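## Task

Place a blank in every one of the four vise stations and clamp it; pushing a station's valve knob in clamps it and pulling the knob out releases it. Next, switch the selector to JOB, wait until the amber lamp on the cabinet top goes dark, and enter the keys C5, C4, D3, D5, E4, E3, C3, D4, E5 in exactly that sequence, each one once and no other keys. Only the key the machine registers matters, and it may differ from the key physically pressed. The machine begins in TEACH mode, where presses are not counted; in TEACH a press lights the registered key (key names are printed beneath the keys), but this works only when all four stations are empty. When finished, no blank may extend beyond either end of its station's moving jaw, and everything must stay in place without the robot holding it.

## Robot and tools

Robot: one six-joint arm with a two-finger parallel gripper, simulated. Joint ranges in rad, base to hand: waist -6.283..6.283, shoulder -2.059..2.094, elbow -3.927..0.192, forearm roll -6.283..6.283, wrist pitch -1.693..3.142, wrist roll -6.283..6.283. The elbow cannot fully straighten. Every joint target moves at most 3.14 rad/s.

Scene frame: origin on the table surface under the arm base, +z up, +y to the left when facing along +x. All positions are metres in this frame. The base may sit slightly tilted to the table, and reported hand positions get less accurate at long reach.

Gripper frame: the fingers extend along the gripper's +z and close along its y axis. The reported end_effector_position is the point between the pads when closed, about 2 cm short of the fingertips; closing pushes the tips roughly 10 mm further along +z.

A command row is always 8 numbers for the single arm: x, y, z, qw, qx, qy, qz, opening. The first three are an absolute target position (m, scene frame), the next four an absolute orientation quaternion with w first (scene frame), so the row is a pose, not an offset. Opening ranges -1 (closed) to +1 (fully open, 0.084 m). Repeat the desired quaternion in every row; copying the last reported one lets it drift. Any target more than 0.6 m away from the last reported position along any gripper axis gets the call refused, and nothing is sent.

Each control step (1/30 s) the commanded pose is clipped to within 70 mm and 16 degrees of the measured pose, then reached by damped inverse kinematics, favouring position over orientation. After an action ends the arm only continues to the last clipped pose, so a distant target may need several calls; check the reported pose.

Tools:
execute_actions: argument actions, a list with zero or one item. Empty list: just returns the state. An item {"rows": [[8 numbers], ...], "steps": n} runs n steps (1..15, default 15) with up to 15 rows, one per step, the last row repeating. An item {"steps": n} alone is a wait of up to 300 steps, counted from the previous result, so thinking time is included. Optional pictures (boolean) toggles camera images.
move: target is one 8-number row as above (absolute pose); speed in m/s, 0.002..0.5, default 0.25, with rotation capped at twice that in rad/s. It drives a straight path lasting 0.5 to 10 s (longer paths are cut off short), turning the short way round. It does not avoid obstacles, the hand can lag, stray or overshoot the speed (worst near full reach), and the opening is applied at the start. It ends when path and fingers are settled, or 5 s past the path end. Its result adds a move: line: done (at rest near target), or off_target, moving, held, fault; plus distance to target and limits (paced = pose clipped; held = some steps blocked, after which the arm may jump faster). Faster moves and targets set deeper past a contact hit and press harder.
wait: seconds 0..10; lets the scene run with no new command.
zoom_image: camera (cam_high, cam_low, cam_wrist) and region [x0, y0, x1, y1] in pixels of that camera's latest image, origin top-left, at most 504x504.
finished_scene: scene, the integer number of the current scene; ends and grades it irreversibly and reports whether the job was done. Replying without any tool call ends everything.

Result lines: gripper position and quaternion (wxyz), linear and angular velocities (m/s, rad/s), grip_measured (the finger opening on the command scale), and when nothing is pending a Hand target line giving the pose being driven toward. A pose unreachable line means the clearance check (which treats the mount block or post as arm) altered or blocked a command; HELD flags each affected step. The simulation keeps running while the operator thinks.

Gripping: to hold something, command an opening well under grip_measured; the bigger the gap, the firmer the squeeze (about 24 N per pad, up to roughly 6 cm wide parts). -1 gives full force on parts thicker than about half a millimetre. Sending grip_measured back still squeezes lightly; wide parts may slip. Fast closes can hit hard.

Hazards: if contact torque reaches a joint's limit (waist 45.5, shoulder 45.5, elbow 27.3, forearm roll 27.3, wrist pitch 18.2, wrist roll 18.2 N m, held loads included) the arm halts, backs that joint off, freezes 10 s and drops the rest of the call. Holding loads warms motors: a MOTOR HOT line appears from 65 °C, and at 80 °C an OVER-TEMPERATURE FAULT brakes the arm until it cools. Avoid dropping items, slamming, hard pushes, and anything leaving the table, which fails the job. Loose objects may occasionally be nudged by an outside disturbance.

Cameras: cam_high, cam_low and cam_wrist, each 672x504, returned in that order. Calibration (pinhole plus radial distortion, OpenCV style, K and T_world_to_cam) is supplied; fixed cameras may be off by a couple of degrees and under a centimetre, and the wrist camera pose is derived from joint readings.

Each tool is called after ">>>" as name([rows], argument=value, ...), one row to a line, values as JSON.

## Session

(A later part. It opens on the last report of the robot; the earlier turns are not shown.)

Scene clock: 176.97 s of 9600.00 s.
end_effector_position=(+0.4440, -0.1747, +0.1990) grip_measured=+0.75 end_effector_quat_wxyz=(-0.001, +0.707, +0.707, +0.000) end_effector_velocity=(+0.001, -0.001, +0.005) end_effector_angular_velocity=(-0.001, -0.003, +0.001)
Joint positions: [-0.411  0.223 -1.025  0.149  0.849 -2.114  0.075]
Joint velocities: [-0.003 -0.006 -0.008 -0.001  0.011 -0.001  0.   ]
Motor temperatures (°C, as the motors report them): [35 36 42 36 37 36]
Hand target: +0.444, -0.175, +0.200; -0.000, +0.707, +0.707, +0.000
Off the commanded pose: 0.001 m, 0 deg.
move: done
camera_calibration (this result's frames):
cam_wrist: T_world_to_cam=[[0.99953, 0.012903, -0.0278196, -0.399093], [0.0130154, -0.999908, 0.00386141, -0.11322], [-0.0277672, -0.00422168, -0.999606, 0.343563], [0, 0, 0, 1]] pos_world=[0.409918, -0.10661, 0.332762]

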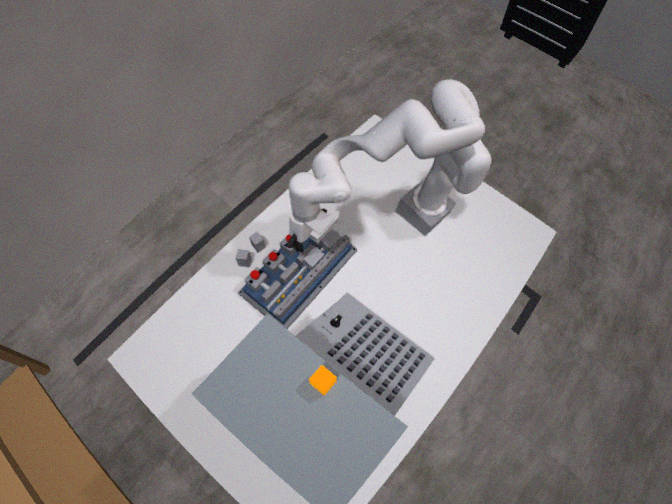

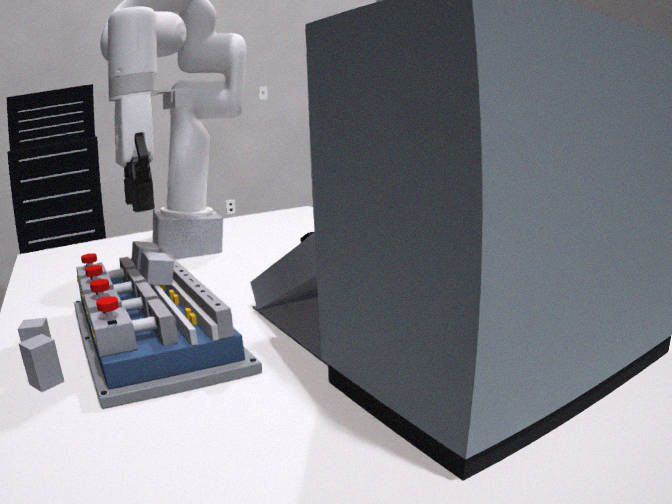

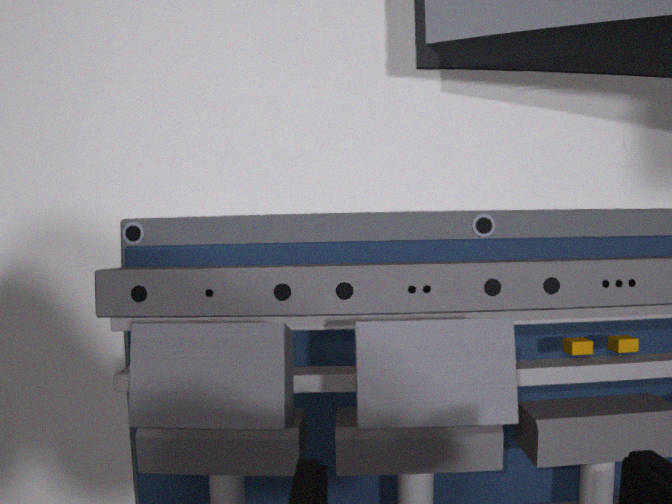

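>>> move(target=[0.445,-0.262,0.16,0,0.707,0.707,0,-1], speed=0.15)

>>> move(target=[0.445,-0.262,0.113,0,0.707,0.707,0,-1], speed=0.04)

>>> move(target=[0.445,-0.262,0.16,0,0.707,0.707,0,-1], speed=0.15)

>>> move(target=[0.359,-0.262,0.16,0,0.707,0.707,0,-1], speed=0.15)

>>> move(target=[0.359,-0.262,0.113,0,0.707,0.707,0,-1], speed=0.04)

>>> move(target=[0.359,-0.262,0.17,0,0.707,0.707,0,-1], speed=0.15)

>>> move(target=[0.502,-0.369,0.15,0,0.766,0.643,0,1], speed=0.2)

>>> zoom_image(camera="cam_low", region=[0,225,250,400])

Scene clock: 181.60 s of 9600.00 s.
end_effector_position=(+0.4449, -0.2615, +0.1603) grip_measured=-1.00 end_effector_quat_wxyz=(+0.000, +0.707, +0.707, +0.000) end_effector_velocity=(-0.001, -0.002, -0.002) end_effector_angular_velocity=(+0.002, +0.002, -0.001)
Joint positions: [-0.548  0.435 -1.177  0.145  0.803 -2.255  0.   ]
Joint velocities: [-0.004  0.009 -0.006  0.     0.    -0.004  0.   ]
Motor temperatures (°C, as the motors report them): [35 36 42 36 37 36]
Hand target: +0.445, -0.262, +0.160; +0.000, +0.707, +0.707, +0.000
Off the commanded pose: 0.001 m, 0 deg.
After step 90, 0.50 s passed at rest.
move: done
camera_calibration (this result's frames):
cam_wrist: T_world_to_cam=[[0.999562, 0.0128509, -0.0266769, -0.400113], [0.0129874, -0.999903, 0.00495137, -0.200066], [-0.0266107, -0.00529566, -0.999632, 0.303743], [0, 0, 0, 1]] pos_world=[0.410619, -0.193297, 0.293948]

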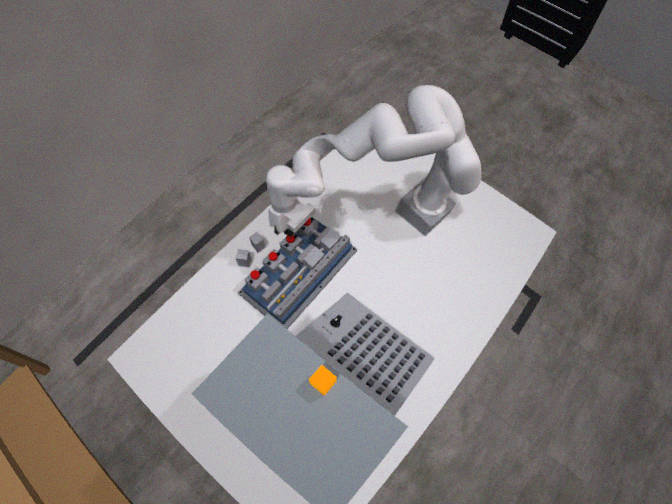

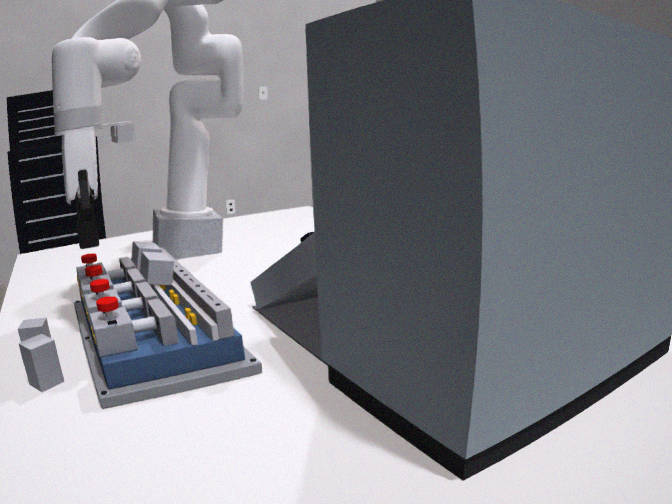

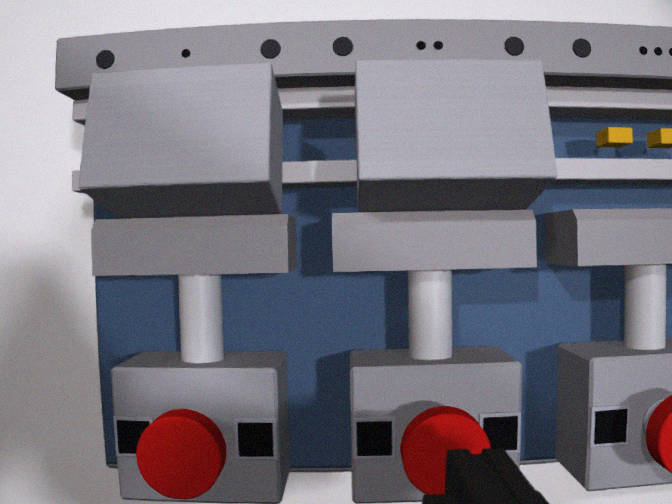

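Scene clock: 183.07 s of 9600.00 s.
end_effector_position=(+0.4471, -0.2632, +0.1173) grip_measured=-1.00 end_effector_quat_wxyz=(+0.004, +0.707, +0.707, +0.001) end_effector_velocity=(+0.001, -0.001, -0.002) end_effector_angular_velocity=(-0.002, -0.003, -0.000)
Joint positions: [-0.537  0.522 -1.166  0.164  0.696 -2.267  0.   ]
Joint velocities: [ 0.001  0.007 -0.001  0.002 -0.009 -0.001  0.   ]
Motor temperatures (°C, as the motors report them): [35 36 42 36 37 36]
Hand target: +0.445, -0.262, +0.113; +0.000, +0.707, +0.707, -0.000
Off the commanded pose: 0.005 m, 0 deg.
move: off_target
camera_calibration (this result's frames):
cam_wrist: T_world_to_cam=[[0.9997, 0.0128226, -0.0208718, -0.404206], [0.0130171, -0.999873, 0.00920599, -0.202107], [-0.0207511, -0.00947492, -0.99974, 0.257126], [0, 0, 0, 1]] pos_world=[0.412051, -0.194462, 0.250483]

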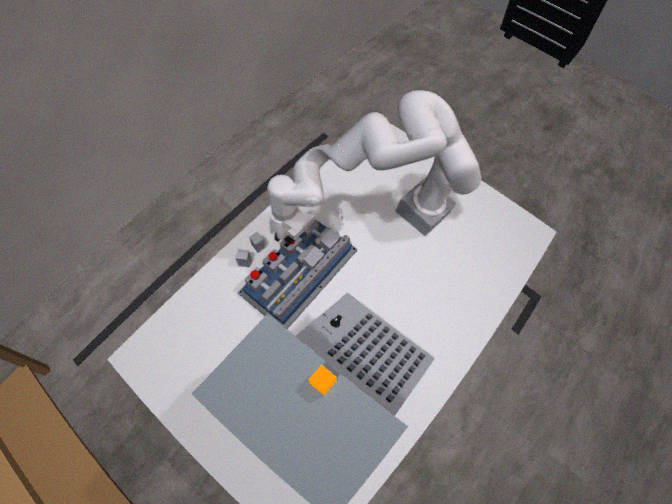

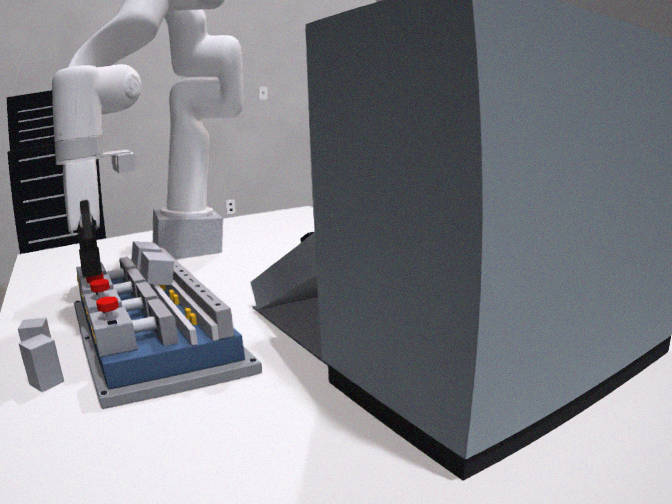

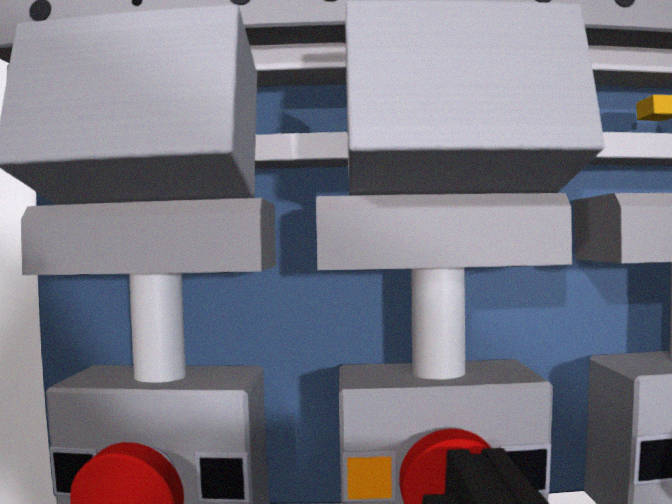

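Scene clock: 183.93 s of 9600.00 s.
end_effector_position=(+0.4448, -0.2619, +0.1591) grip_measured=-1.00 end_effector_quat_wxyz=(-0.001, +0.707, +0.707, -0.000) end_effector_velocity=(+0.001, -0.001, +0.005) end_effector_angular_velocity=(-0.002, -0.004, +0.001)
Joint positions: [-0.549  0.438 -1.179  0.145  0.803 -2.255  0.   ]
Joint velocities: [-0.001 -0.008 -0.005 -0.001  0.008  0.001  0.   ]
Motor temperatures (°C, as the motors report them): [35 36 42 36 37 36]
Hand target: +0.445, -0.262, +0.160; -0.000, +0.707, +0.707, +0.000
Off the commanded pose: 0.001 m, 0 deg.
move: done
camera_calibration (this result's frames):
cam_wrist: T_world_to_cam=[[0.999526, 0.0126505, -0.028077, -0.399905], [0.0127698, -0.99991, 0.00407496, -0.20016], [-0.0280229, -0.00443156, -0.999597, 0.303433], [0, 0, 0, 1]] pos_world=[0.410774, -0.193739, 0.292898]

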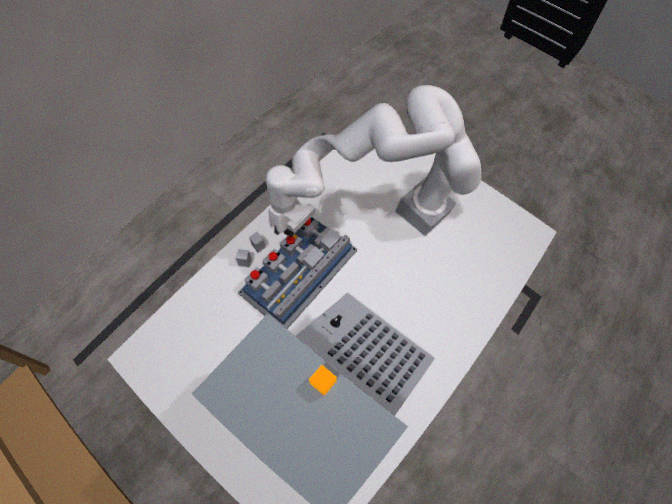

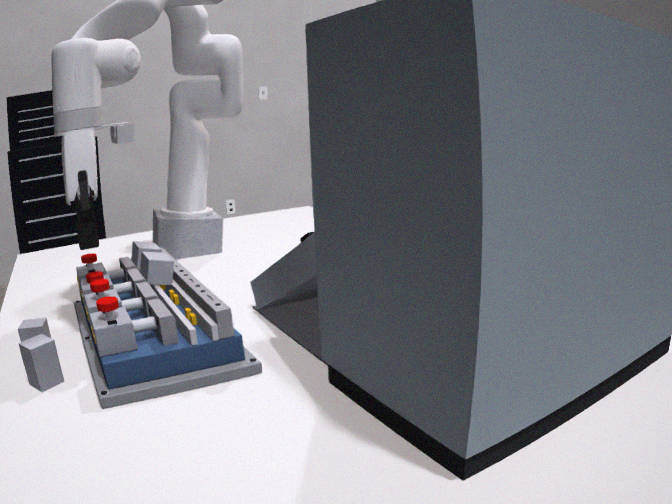

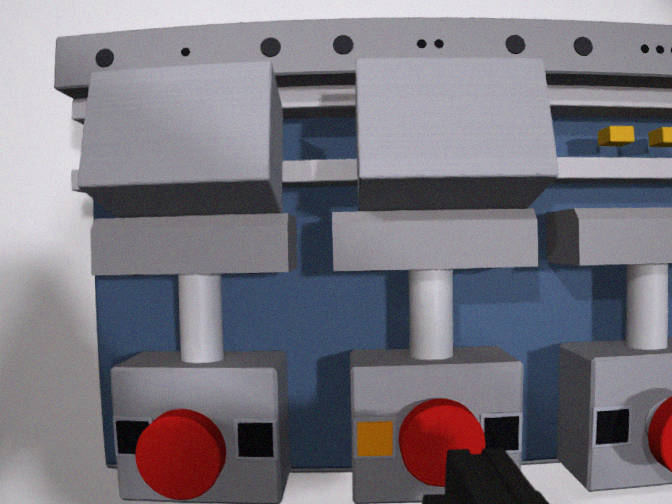

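Scene clock: 185.03 s of 9600.00 s.
end_effector_position=(+0.3593, -0.2617, +0.1600) grip_measured=-1.00 end_effector_quat_wxyz=(+0.000, +0.707, +0.707, +0.000) end_effector_velocity=(-0.002, -0.000, +0.000) end_effector_angular_velocity=(-0.001, -0.001, -0.000)
Joint positions: [-0.647  0.247 -0.89   0.15   0.714 -2.367  0.   ]
Joint velocities: [-0.003 -0.006  0.008  0.001 -0.004 -0.004  0.   ]
Motor temperatures (°C, as the motors report them): [35 36 42 36 37 36]
Hand target: +0.359, -0.262, +0.160; +0.000, +0.707, +0.707, +0.000
Off the commanded pose: 0.000 m, 0 deg.
move: done
camera_calibration (this result's frames):
cam_wrist: T_world_to_cam=[[0.999549, 0.0126922, -0.0272196, -0.314541], [0.012827, -0.999906, 0.00478477, -0.199009], [-0.0271563, -0.00513176, -0.999618, 0.301448], [0, 0, 0, 1]] pos_world=[0.325138, -0.193451, 0.293724]

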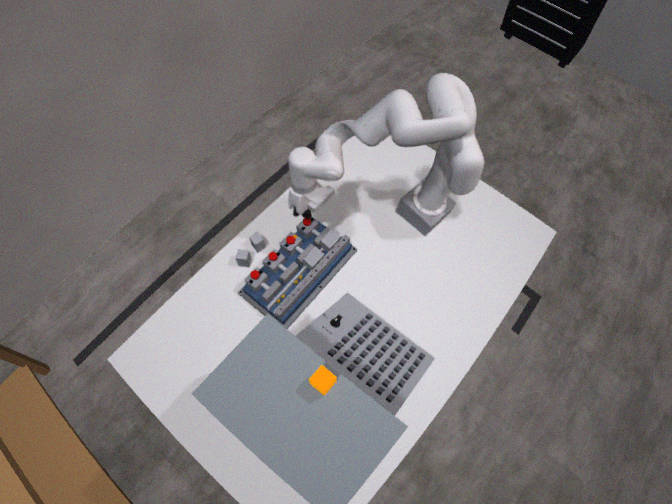

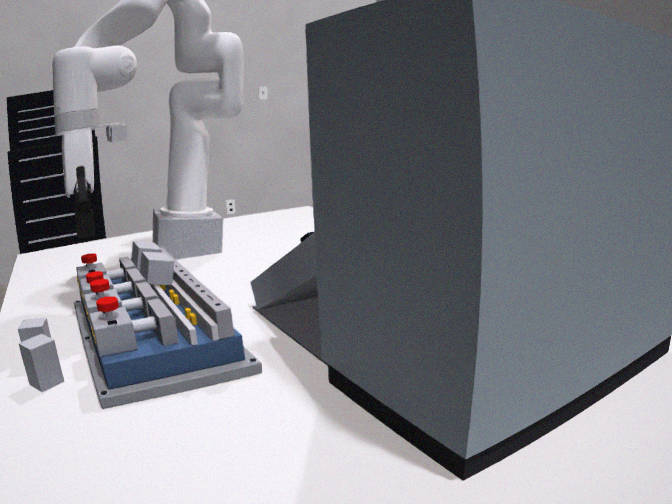

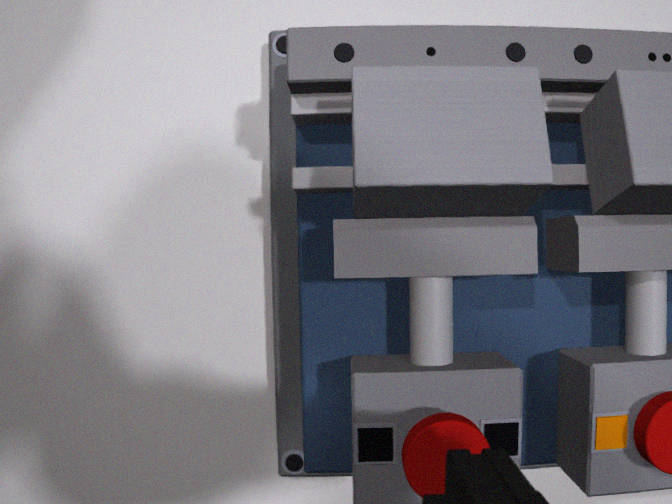

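Scene clock: 186.50 s of 9600.00 s.
end_effector_position=(+0.3612, -0.2636, +0.1171) grip_measured=-1.00 end_effector_quat_wxyz=(+0.004, +0.707, +0.707, +0.000) end_effector_velocity=(+0.001, -0.001, -0.002) end_effector_angular_velocity=(-0.002, -0.003, +0.000)
Joint positions: [-0.633  0.349 -0.877  0.178  0.59  -2.387  0.   ]
Joint velocities: [ 0.001  0.007 -0.001  0.003 -0.01  -0.002  0.   ]
Motor temperatures (°C, as the motors report them): [35 36 42 36 37 36]
Hand target: +0.359, -0.262, +0.113; +0.000, +0.707, +0.707, -0.000
Off the commanded pose: 0.005 m, 0 deg.
move: off_target
camera_calibration (this result's frames):
cam_wrist: T_world_to_cam=[[0.999699, 0.0127715, -0.0209386, -0.318313], [0.0129867, -0.999864, 0.0101751, -0.201475], [-0.0208058, -0.010444, -0.999729, 0.254886], [0, 0, 0, 1]] pos_world=[0.326137, -0.19472, 0.250202]

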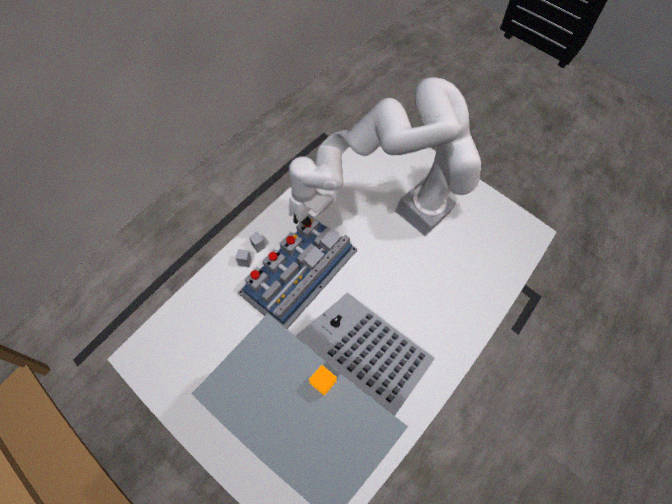

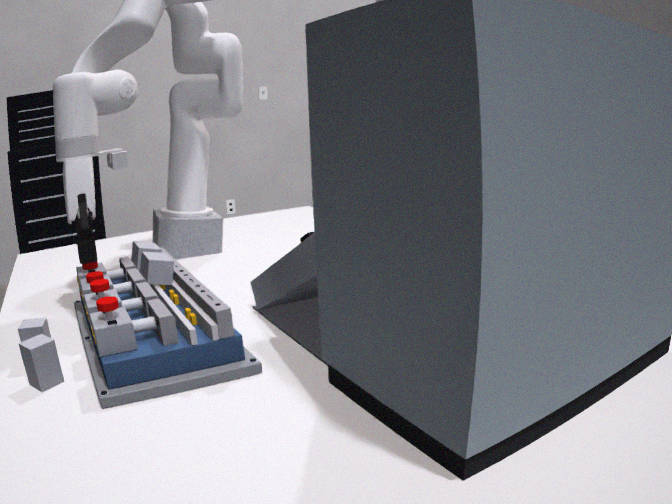

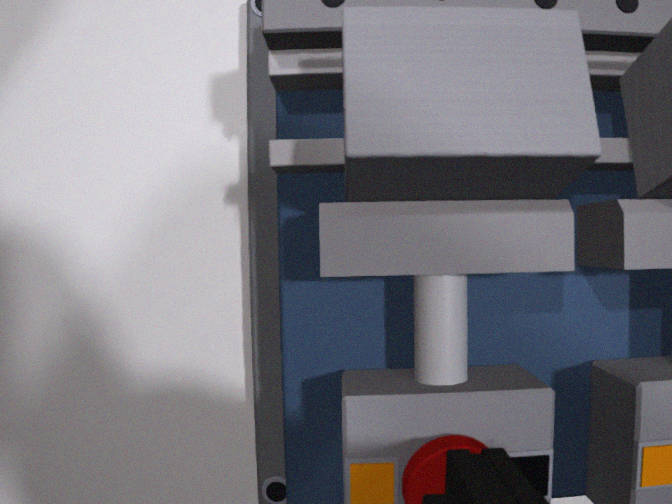

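Scene clock: 187.40 s of 9600.00 s.
end_effector_position=(+0.3589, -0.2619, +0.1692) grip_measured=-1.00 end_effector_quat_wxyz=(-0.000, +0.707, +0.707, +0.000) end_effector_velocity=(+0.001, -0.001, +0.005) end_effector_angular_velocity=(-0.002, -0.003, +0.000)
Joint positions: [-0.651  0.228 -0.897  0.146  0.741 -2.365  0.   ]
Joint velocities: [-0.001 -0.008 -0.005 -0.001  0.009  0.001  0.   ]
Motor temperatures (°C, as the motors report them): [35 36 42 36 37 36]
Hand target: +0.359, -0.262, +0.170; -0.000, +0.707, +0.707, +0.000
Off the commanded pose: 0.001 m, 0 deg.
move: done
camera_calibration (this result's frames):
cam_wrist: T_world_to_cam=[[0.999532, 0.012694, -0.0278174, -0.3138], [0.0128108, -0.99991, 0.00402589, -0.199125], [-0.0277638, -0.00438037, -0.999605, 0.311014], [0, 0, 0, 1]] pos_world=[0.324839, -0.193762, 0.302964]

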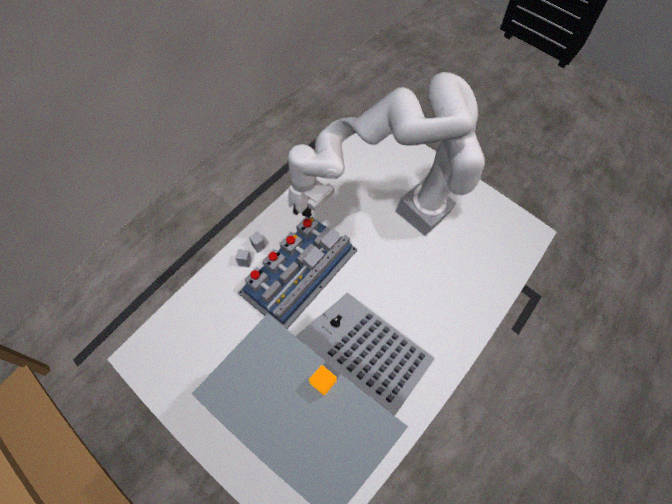

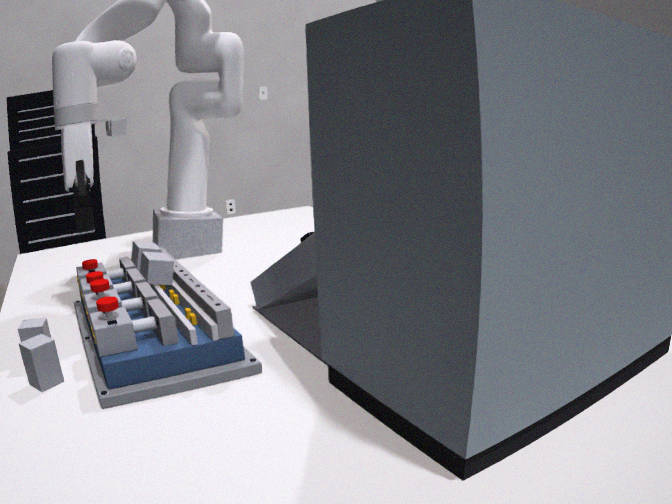

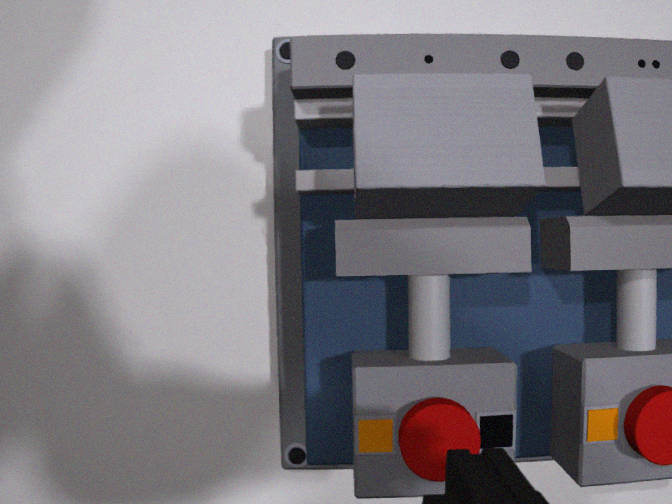

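Scene clock: 188.93 s of 9600.00 s.
end_effector_position=(+0.5017, -0.3693, +0.1499) grip_measured=+1.00 end_effector_quat_wxyz=(+0.000, +0.766, +0.643, +0.000) end_effector_velocity=(+0.001, -0.001, -0.001) end_effector_angular_velocity=(+0.006, +0.008, -0.002)
Joint positions: [-0.642  0.819 -1.752  0.118  1.    -2.138  0.084]
Joint velocities: [-0.     0.017 -0.029 -0.002  0.021  0.004  0.   ]
Motor temperatures (°C, as the motors report them): [35 36 42 36 37 36]
Hand target: +0.502, -0.369, +0.150; -0.000, +0.766, +0.643, +0.000
Off the commanded pose: 0.000 m, 0 deg.
move: done
camera_calibration (this result's frames):
cam_wrist: T_world_to_cam=[[0.986713, -0.160335, -0.026286, -0.513361], [-0.160258, -0.987062, 0.00501323, -0.216839], [-0.0267497, -0.000734075, -0.999642, 0.296078], [0, 0, 0, 1]] pos_world=[0.47971, -0.296125, 0.283565]

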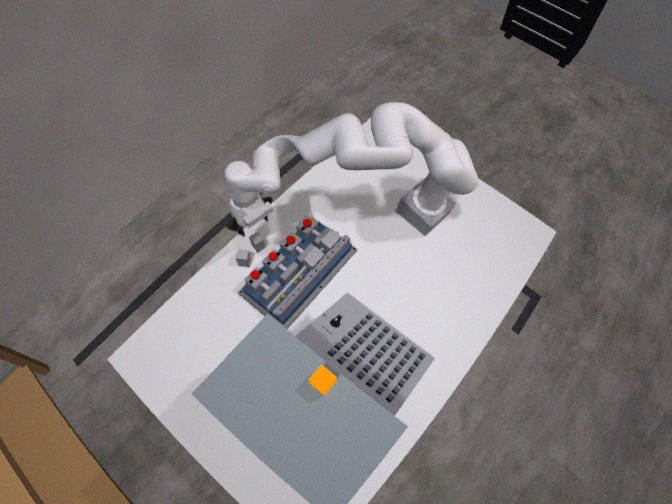

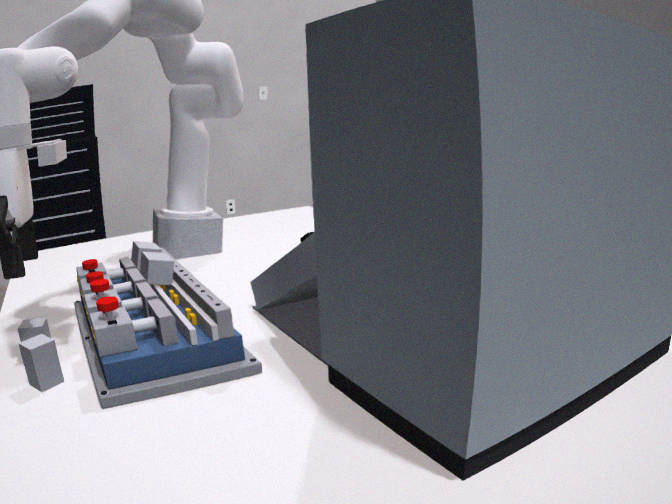

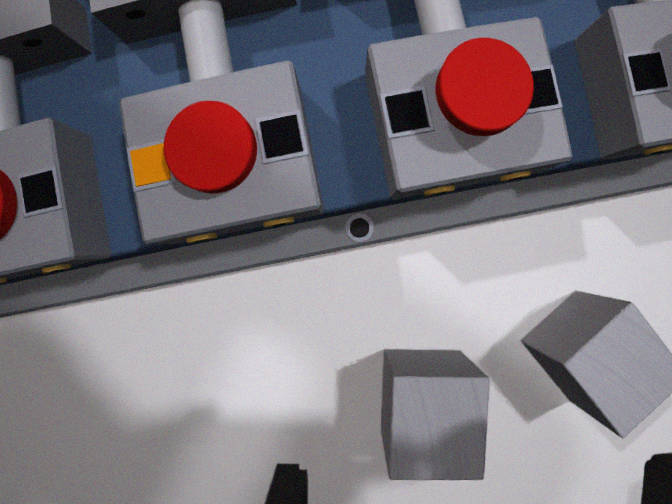

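Region (0, 225, 250, 400) of cam_low's 672x504 image, scaled by 2.016, with more detail than that image has; it fills the top 353 rows of this view, and the rest is white.

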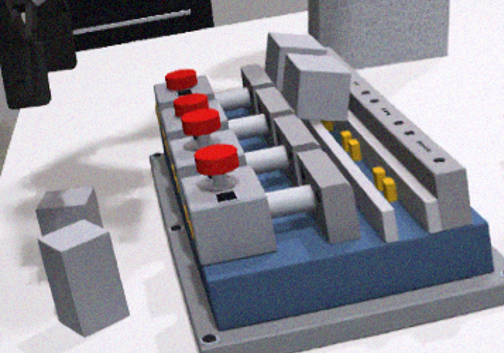

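>>> move(target=[0.507,-0.374,0.03,0,0.766,0.643,0,1], speed=0.12)

>>> execute_actions([
  {"rows":[[0.507,-0.374,0.03,0,0.766,0.643,0,-0.6]],"steps":15},
], pictures=false)

>>> move(target=[0.507,-0.374,0.175,0,0.766,0.643,0,-0.6], speed=0.15)

>>> move(target=[0.53,-0.158,0.175,0,0.707,0.707,0,-0.6], speed=0.15)

>>> move(target=[0.53,-0.158,0.105,0,0.707,0.707,0,-0.6], speed=0.06)

Scene clock: 194.00 s of 9600.00 s.
end_effector_position=(+0.5072, -0.3742, +0.0312) grip_measured=+1.00 end_effector_quat_wxyz=(+0.001, +0.766, +0.643, +0.000) end_effector_velocity=(+0.004, -0.004, +0.003) end_effector_angular_velocity=(-0.010, -0.012, -0.000)
Joint positions: [-0.621  1.061 -1.815  0.137  0.819 -2.145  0.084]
Joint velocities: [-0.001  0.005 -0.015 -0.    -0.005  0.    -0.   ]
Motor temperatures (°C, as the motors report them): [35 37 42 36 37 36]
Hand target: +0.507, -0.374, +0.030; +0.000, +0.766, +0.643, -0.000
Off the commanded pose: 0.001 m, 0 deg.
After step 90, 0.60 s passed at rest.
move: done
camera_calibration (this result's frames):
cam_wrist: T_world_to_cam=[[0.98662, -0.160959, -0.0259612, -0.522866], [-0.160862, -0.98696, 0.00580365, -0.21991], [-0.0265568, -0.00154984, -0.999646, 0.177078], [0, 0, 0, 1]] pos_world=[0.485197, -0.300928, 0.164717]

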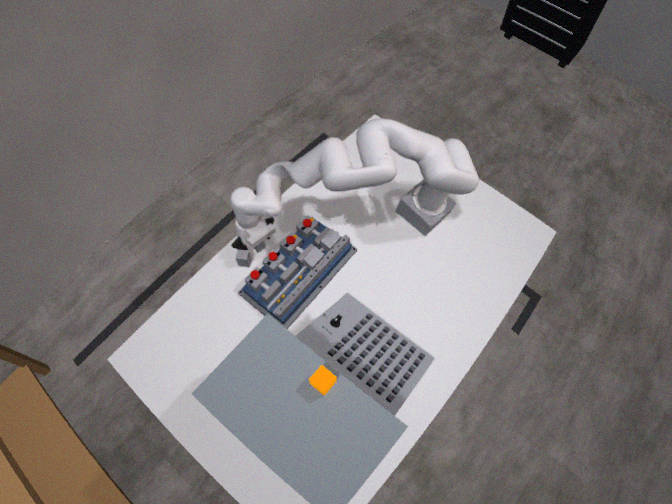

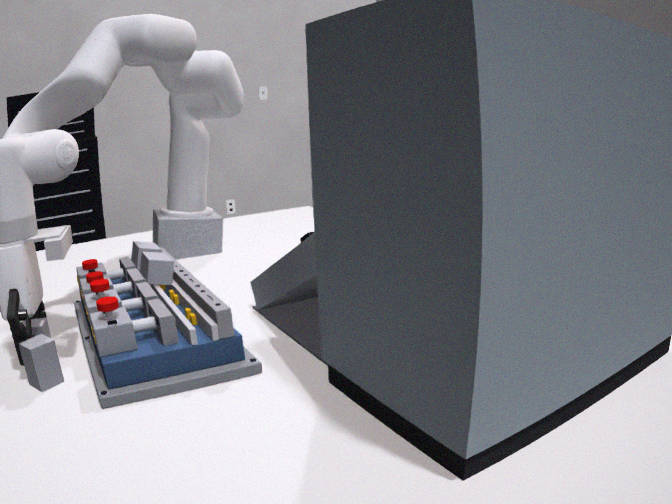

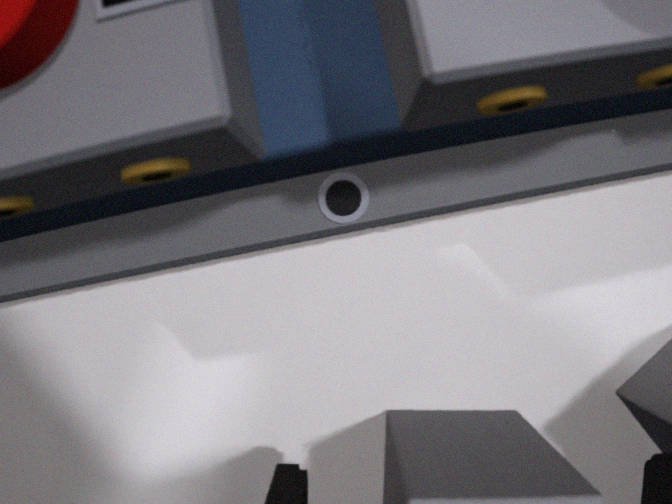

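Scene clock: 194.50 s of 9600.00 s.
end_effector_position=(+0.5076, -0.3744, +0.0311) grip_measured=-0.19 end_effector_quat_wxyz=(+0.001, +0.766, +0.643, +0.000) end_effector_velocity=(-0.000, +0.000, -0.001) end_effector_angular_velocity=(+0.002, +0.001, -0.001)
Joint positions: [-0.621  1.063 -1.818  0.137  0.82  -2.146  0.036]
Joint velocities: [-0.     0.001 -0.     0.001  0.002  0.     0.   ]
Motor temperatures (°C, as the motors report them): [35 37 42 36 37 36]
Hand target: +0.507, -0.374, +0.030; +0.000, +0.766, +0.643, -0.000
Off the commanded pose: 0.001 m, 0 deg.
Steps of this call (steps 1 to 15: all 15 steps of this action). Readings (end_effector_position):
1: (+0.5077, -0.3745, +0.0316)
2: (+0.5089, -0.3754, +0.0332)
4: (+0.5107, -0.3768, +0.0358)
8: (+0.5099, -0.3767, +0.0355)
15: the state above

Scene clock: 196.17 s of 9600.00 s.
end_effector_position=(+0.5069, -0.3739, +0.1737) grip_measured=-0.19 end_effector_quat_wxyz=(-0.001, +0.766, +0.643, -0.000) end_effector_velocity=(+0.003, -0.002, +0.010) end_effector_angular_velocity=(-0.009, -0.011, +0.001)
Joint positions: [-0.647  0.818 -1.823  0.112  1.074 -2.133  0.036]
Joint velocities: [-0.001 -0.01  -0.01  -0.     0.005  0.    -0.   ]
Motor temperatures (°C, as the motors report them): [35 37 42 36 37 36]
Hand target: +0.507, -0.374, +0.175; -0.000, +0.766, +0.643, +0.000
Off the commanded pose: 0.001 m, 0 deg.
move: done
camera_calibration (this result's frames):
cam_wrist: T_world_to_cam=[[0.986612, -0.160556, -0.0286201, -0.518269], [-0.160517, -0.987026, 0.00365454, -0.220302], [-0.0288355, 0.000988404, -0.999584, 0.321614], [0, 0, 0, 1]] pos_world=[0.485241, -0.300973, 0.307453]

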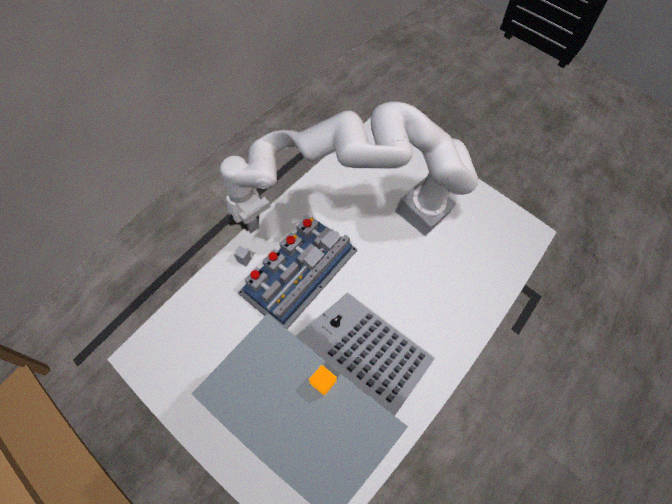

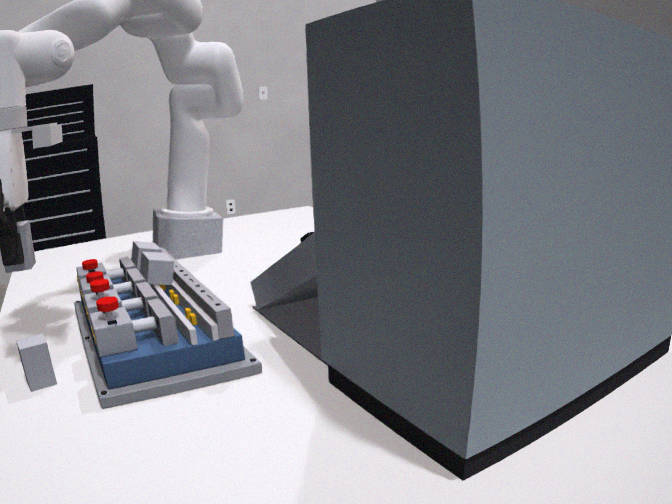

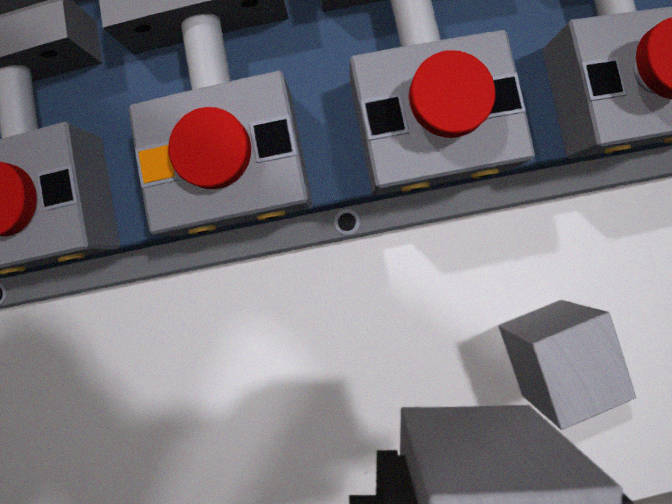

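Scene clock: 198.13 s of 9600.00 s.
end_effector_position=(+0.5301, -0.1587, +0.1751) grip_measured=-0.19 end_effector_quat_wxyz=(-0.000, +0.707, +0.707, -0.001) end_effector_velocity=(+0.001, +0.003, +0.001) end_effector_angular_velocity=(-0.001, -0.002, +0.002)
Joint positions: [-0.315  0.476 -1.329  0.146  0.888 -2.011  0.036]
Joint velocities: [ 0.005 -0.003  0.003  0.    -0.003  0.003 -0.   ]
Motor temperatures (°C, as the motors report them): [35 37 42 36 37 36]
Hand target: +0.530, -0.158, +0.175; -0.000, +0.707, +0.707, -0.000
Off the commanded pose: 0.001 m, 0 deg.
move: done
camera_calibration (this result's frames):
cam_wrist: T_world_to_cam=[[0.999536, 0.0117463, -0.0281014, -0.486177], [0.0119021, -0.999915, 0.00538498, -0.0979739], [-0.0280358, -0.00571695, -0.999591, 0.322023], [0, 0, 0, 1]] pos_world=[0.496146, -0.0904138, 0.308756]

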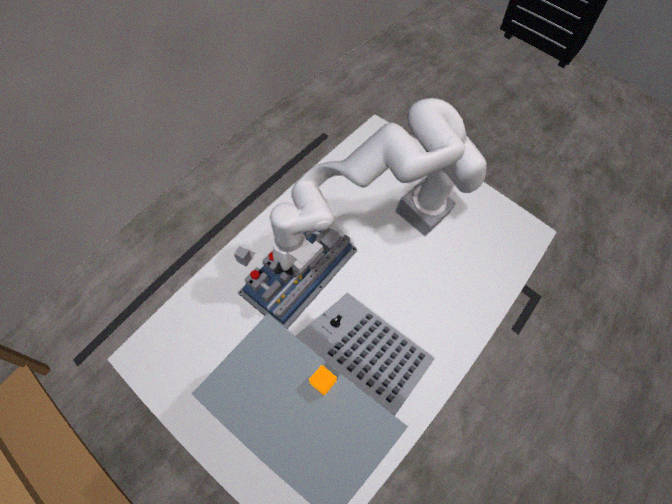

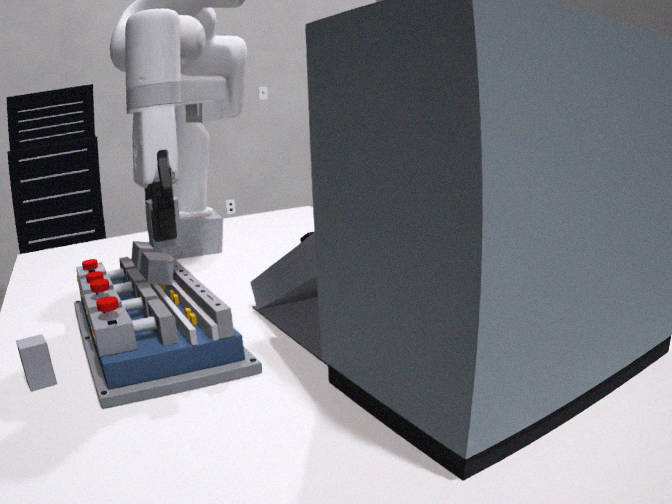

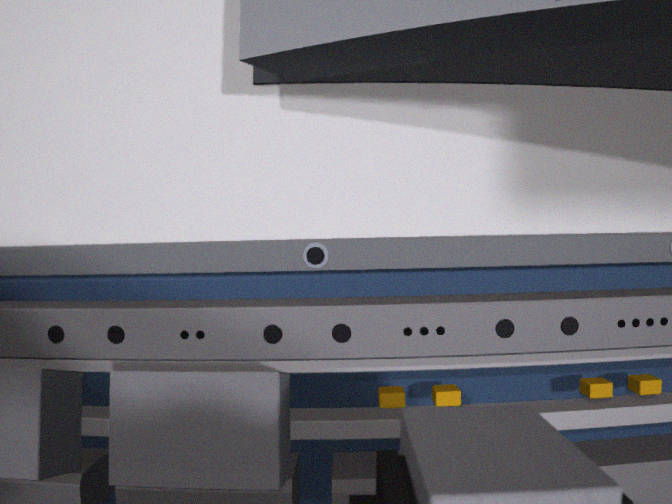

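Scene clock: 199.67 s of 9600.00 s.
end_effector_position=(+0.5301, -0.1581, +0.1057) grip_measured=-0.19 end_effector_quat_wxyz=(+0.000, +0.707, +0.707, +0.000) end_effector_velocity=(+0.000, -0.000, -0.002) end_effector_angular_velocity=(-0.000, -0.001, +0.000)
Joint positions: [-0.296  0.599 -1.299  0.171  0.733 -2.027  0.036]
Joint velocities: [ 0.001  0.005 -0.     0.001 -0.005 -0.001  0.   ]
Motor temperatures (°C, as the motors report them): [35 37 42 36 37 36]
Hand target: +0.530, -0.158, +0.105; +0.000, +0.707, +0.707, -0.000
Off the commanded pose: 0.001 m, 0 deg.
move: done
camera_calibration (this result's frames):
cam_wrist: T_world_to_cam=[[0.999568, 0.0124775, -0.0266002, -0.488123], [0.0126237, -0.999906, 0.0053368, -0.0973145], [-0.0265311, -0.00567029, -0.999632, 0.251883], [0, 0, 0, 1]] pos_world=[0.495823, -0.0897865, 0.239326]

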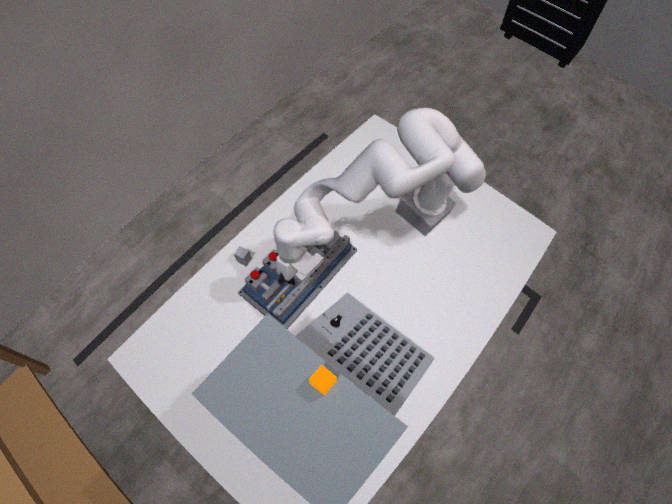

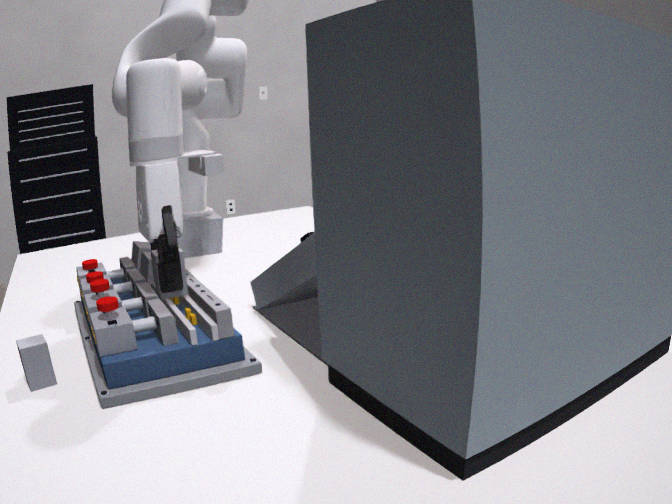

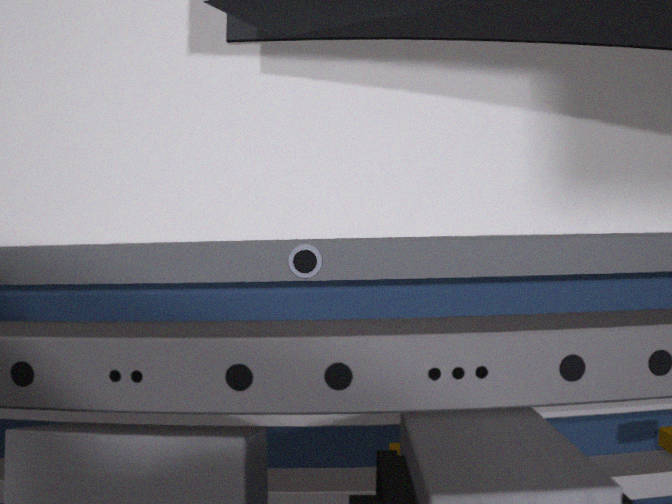

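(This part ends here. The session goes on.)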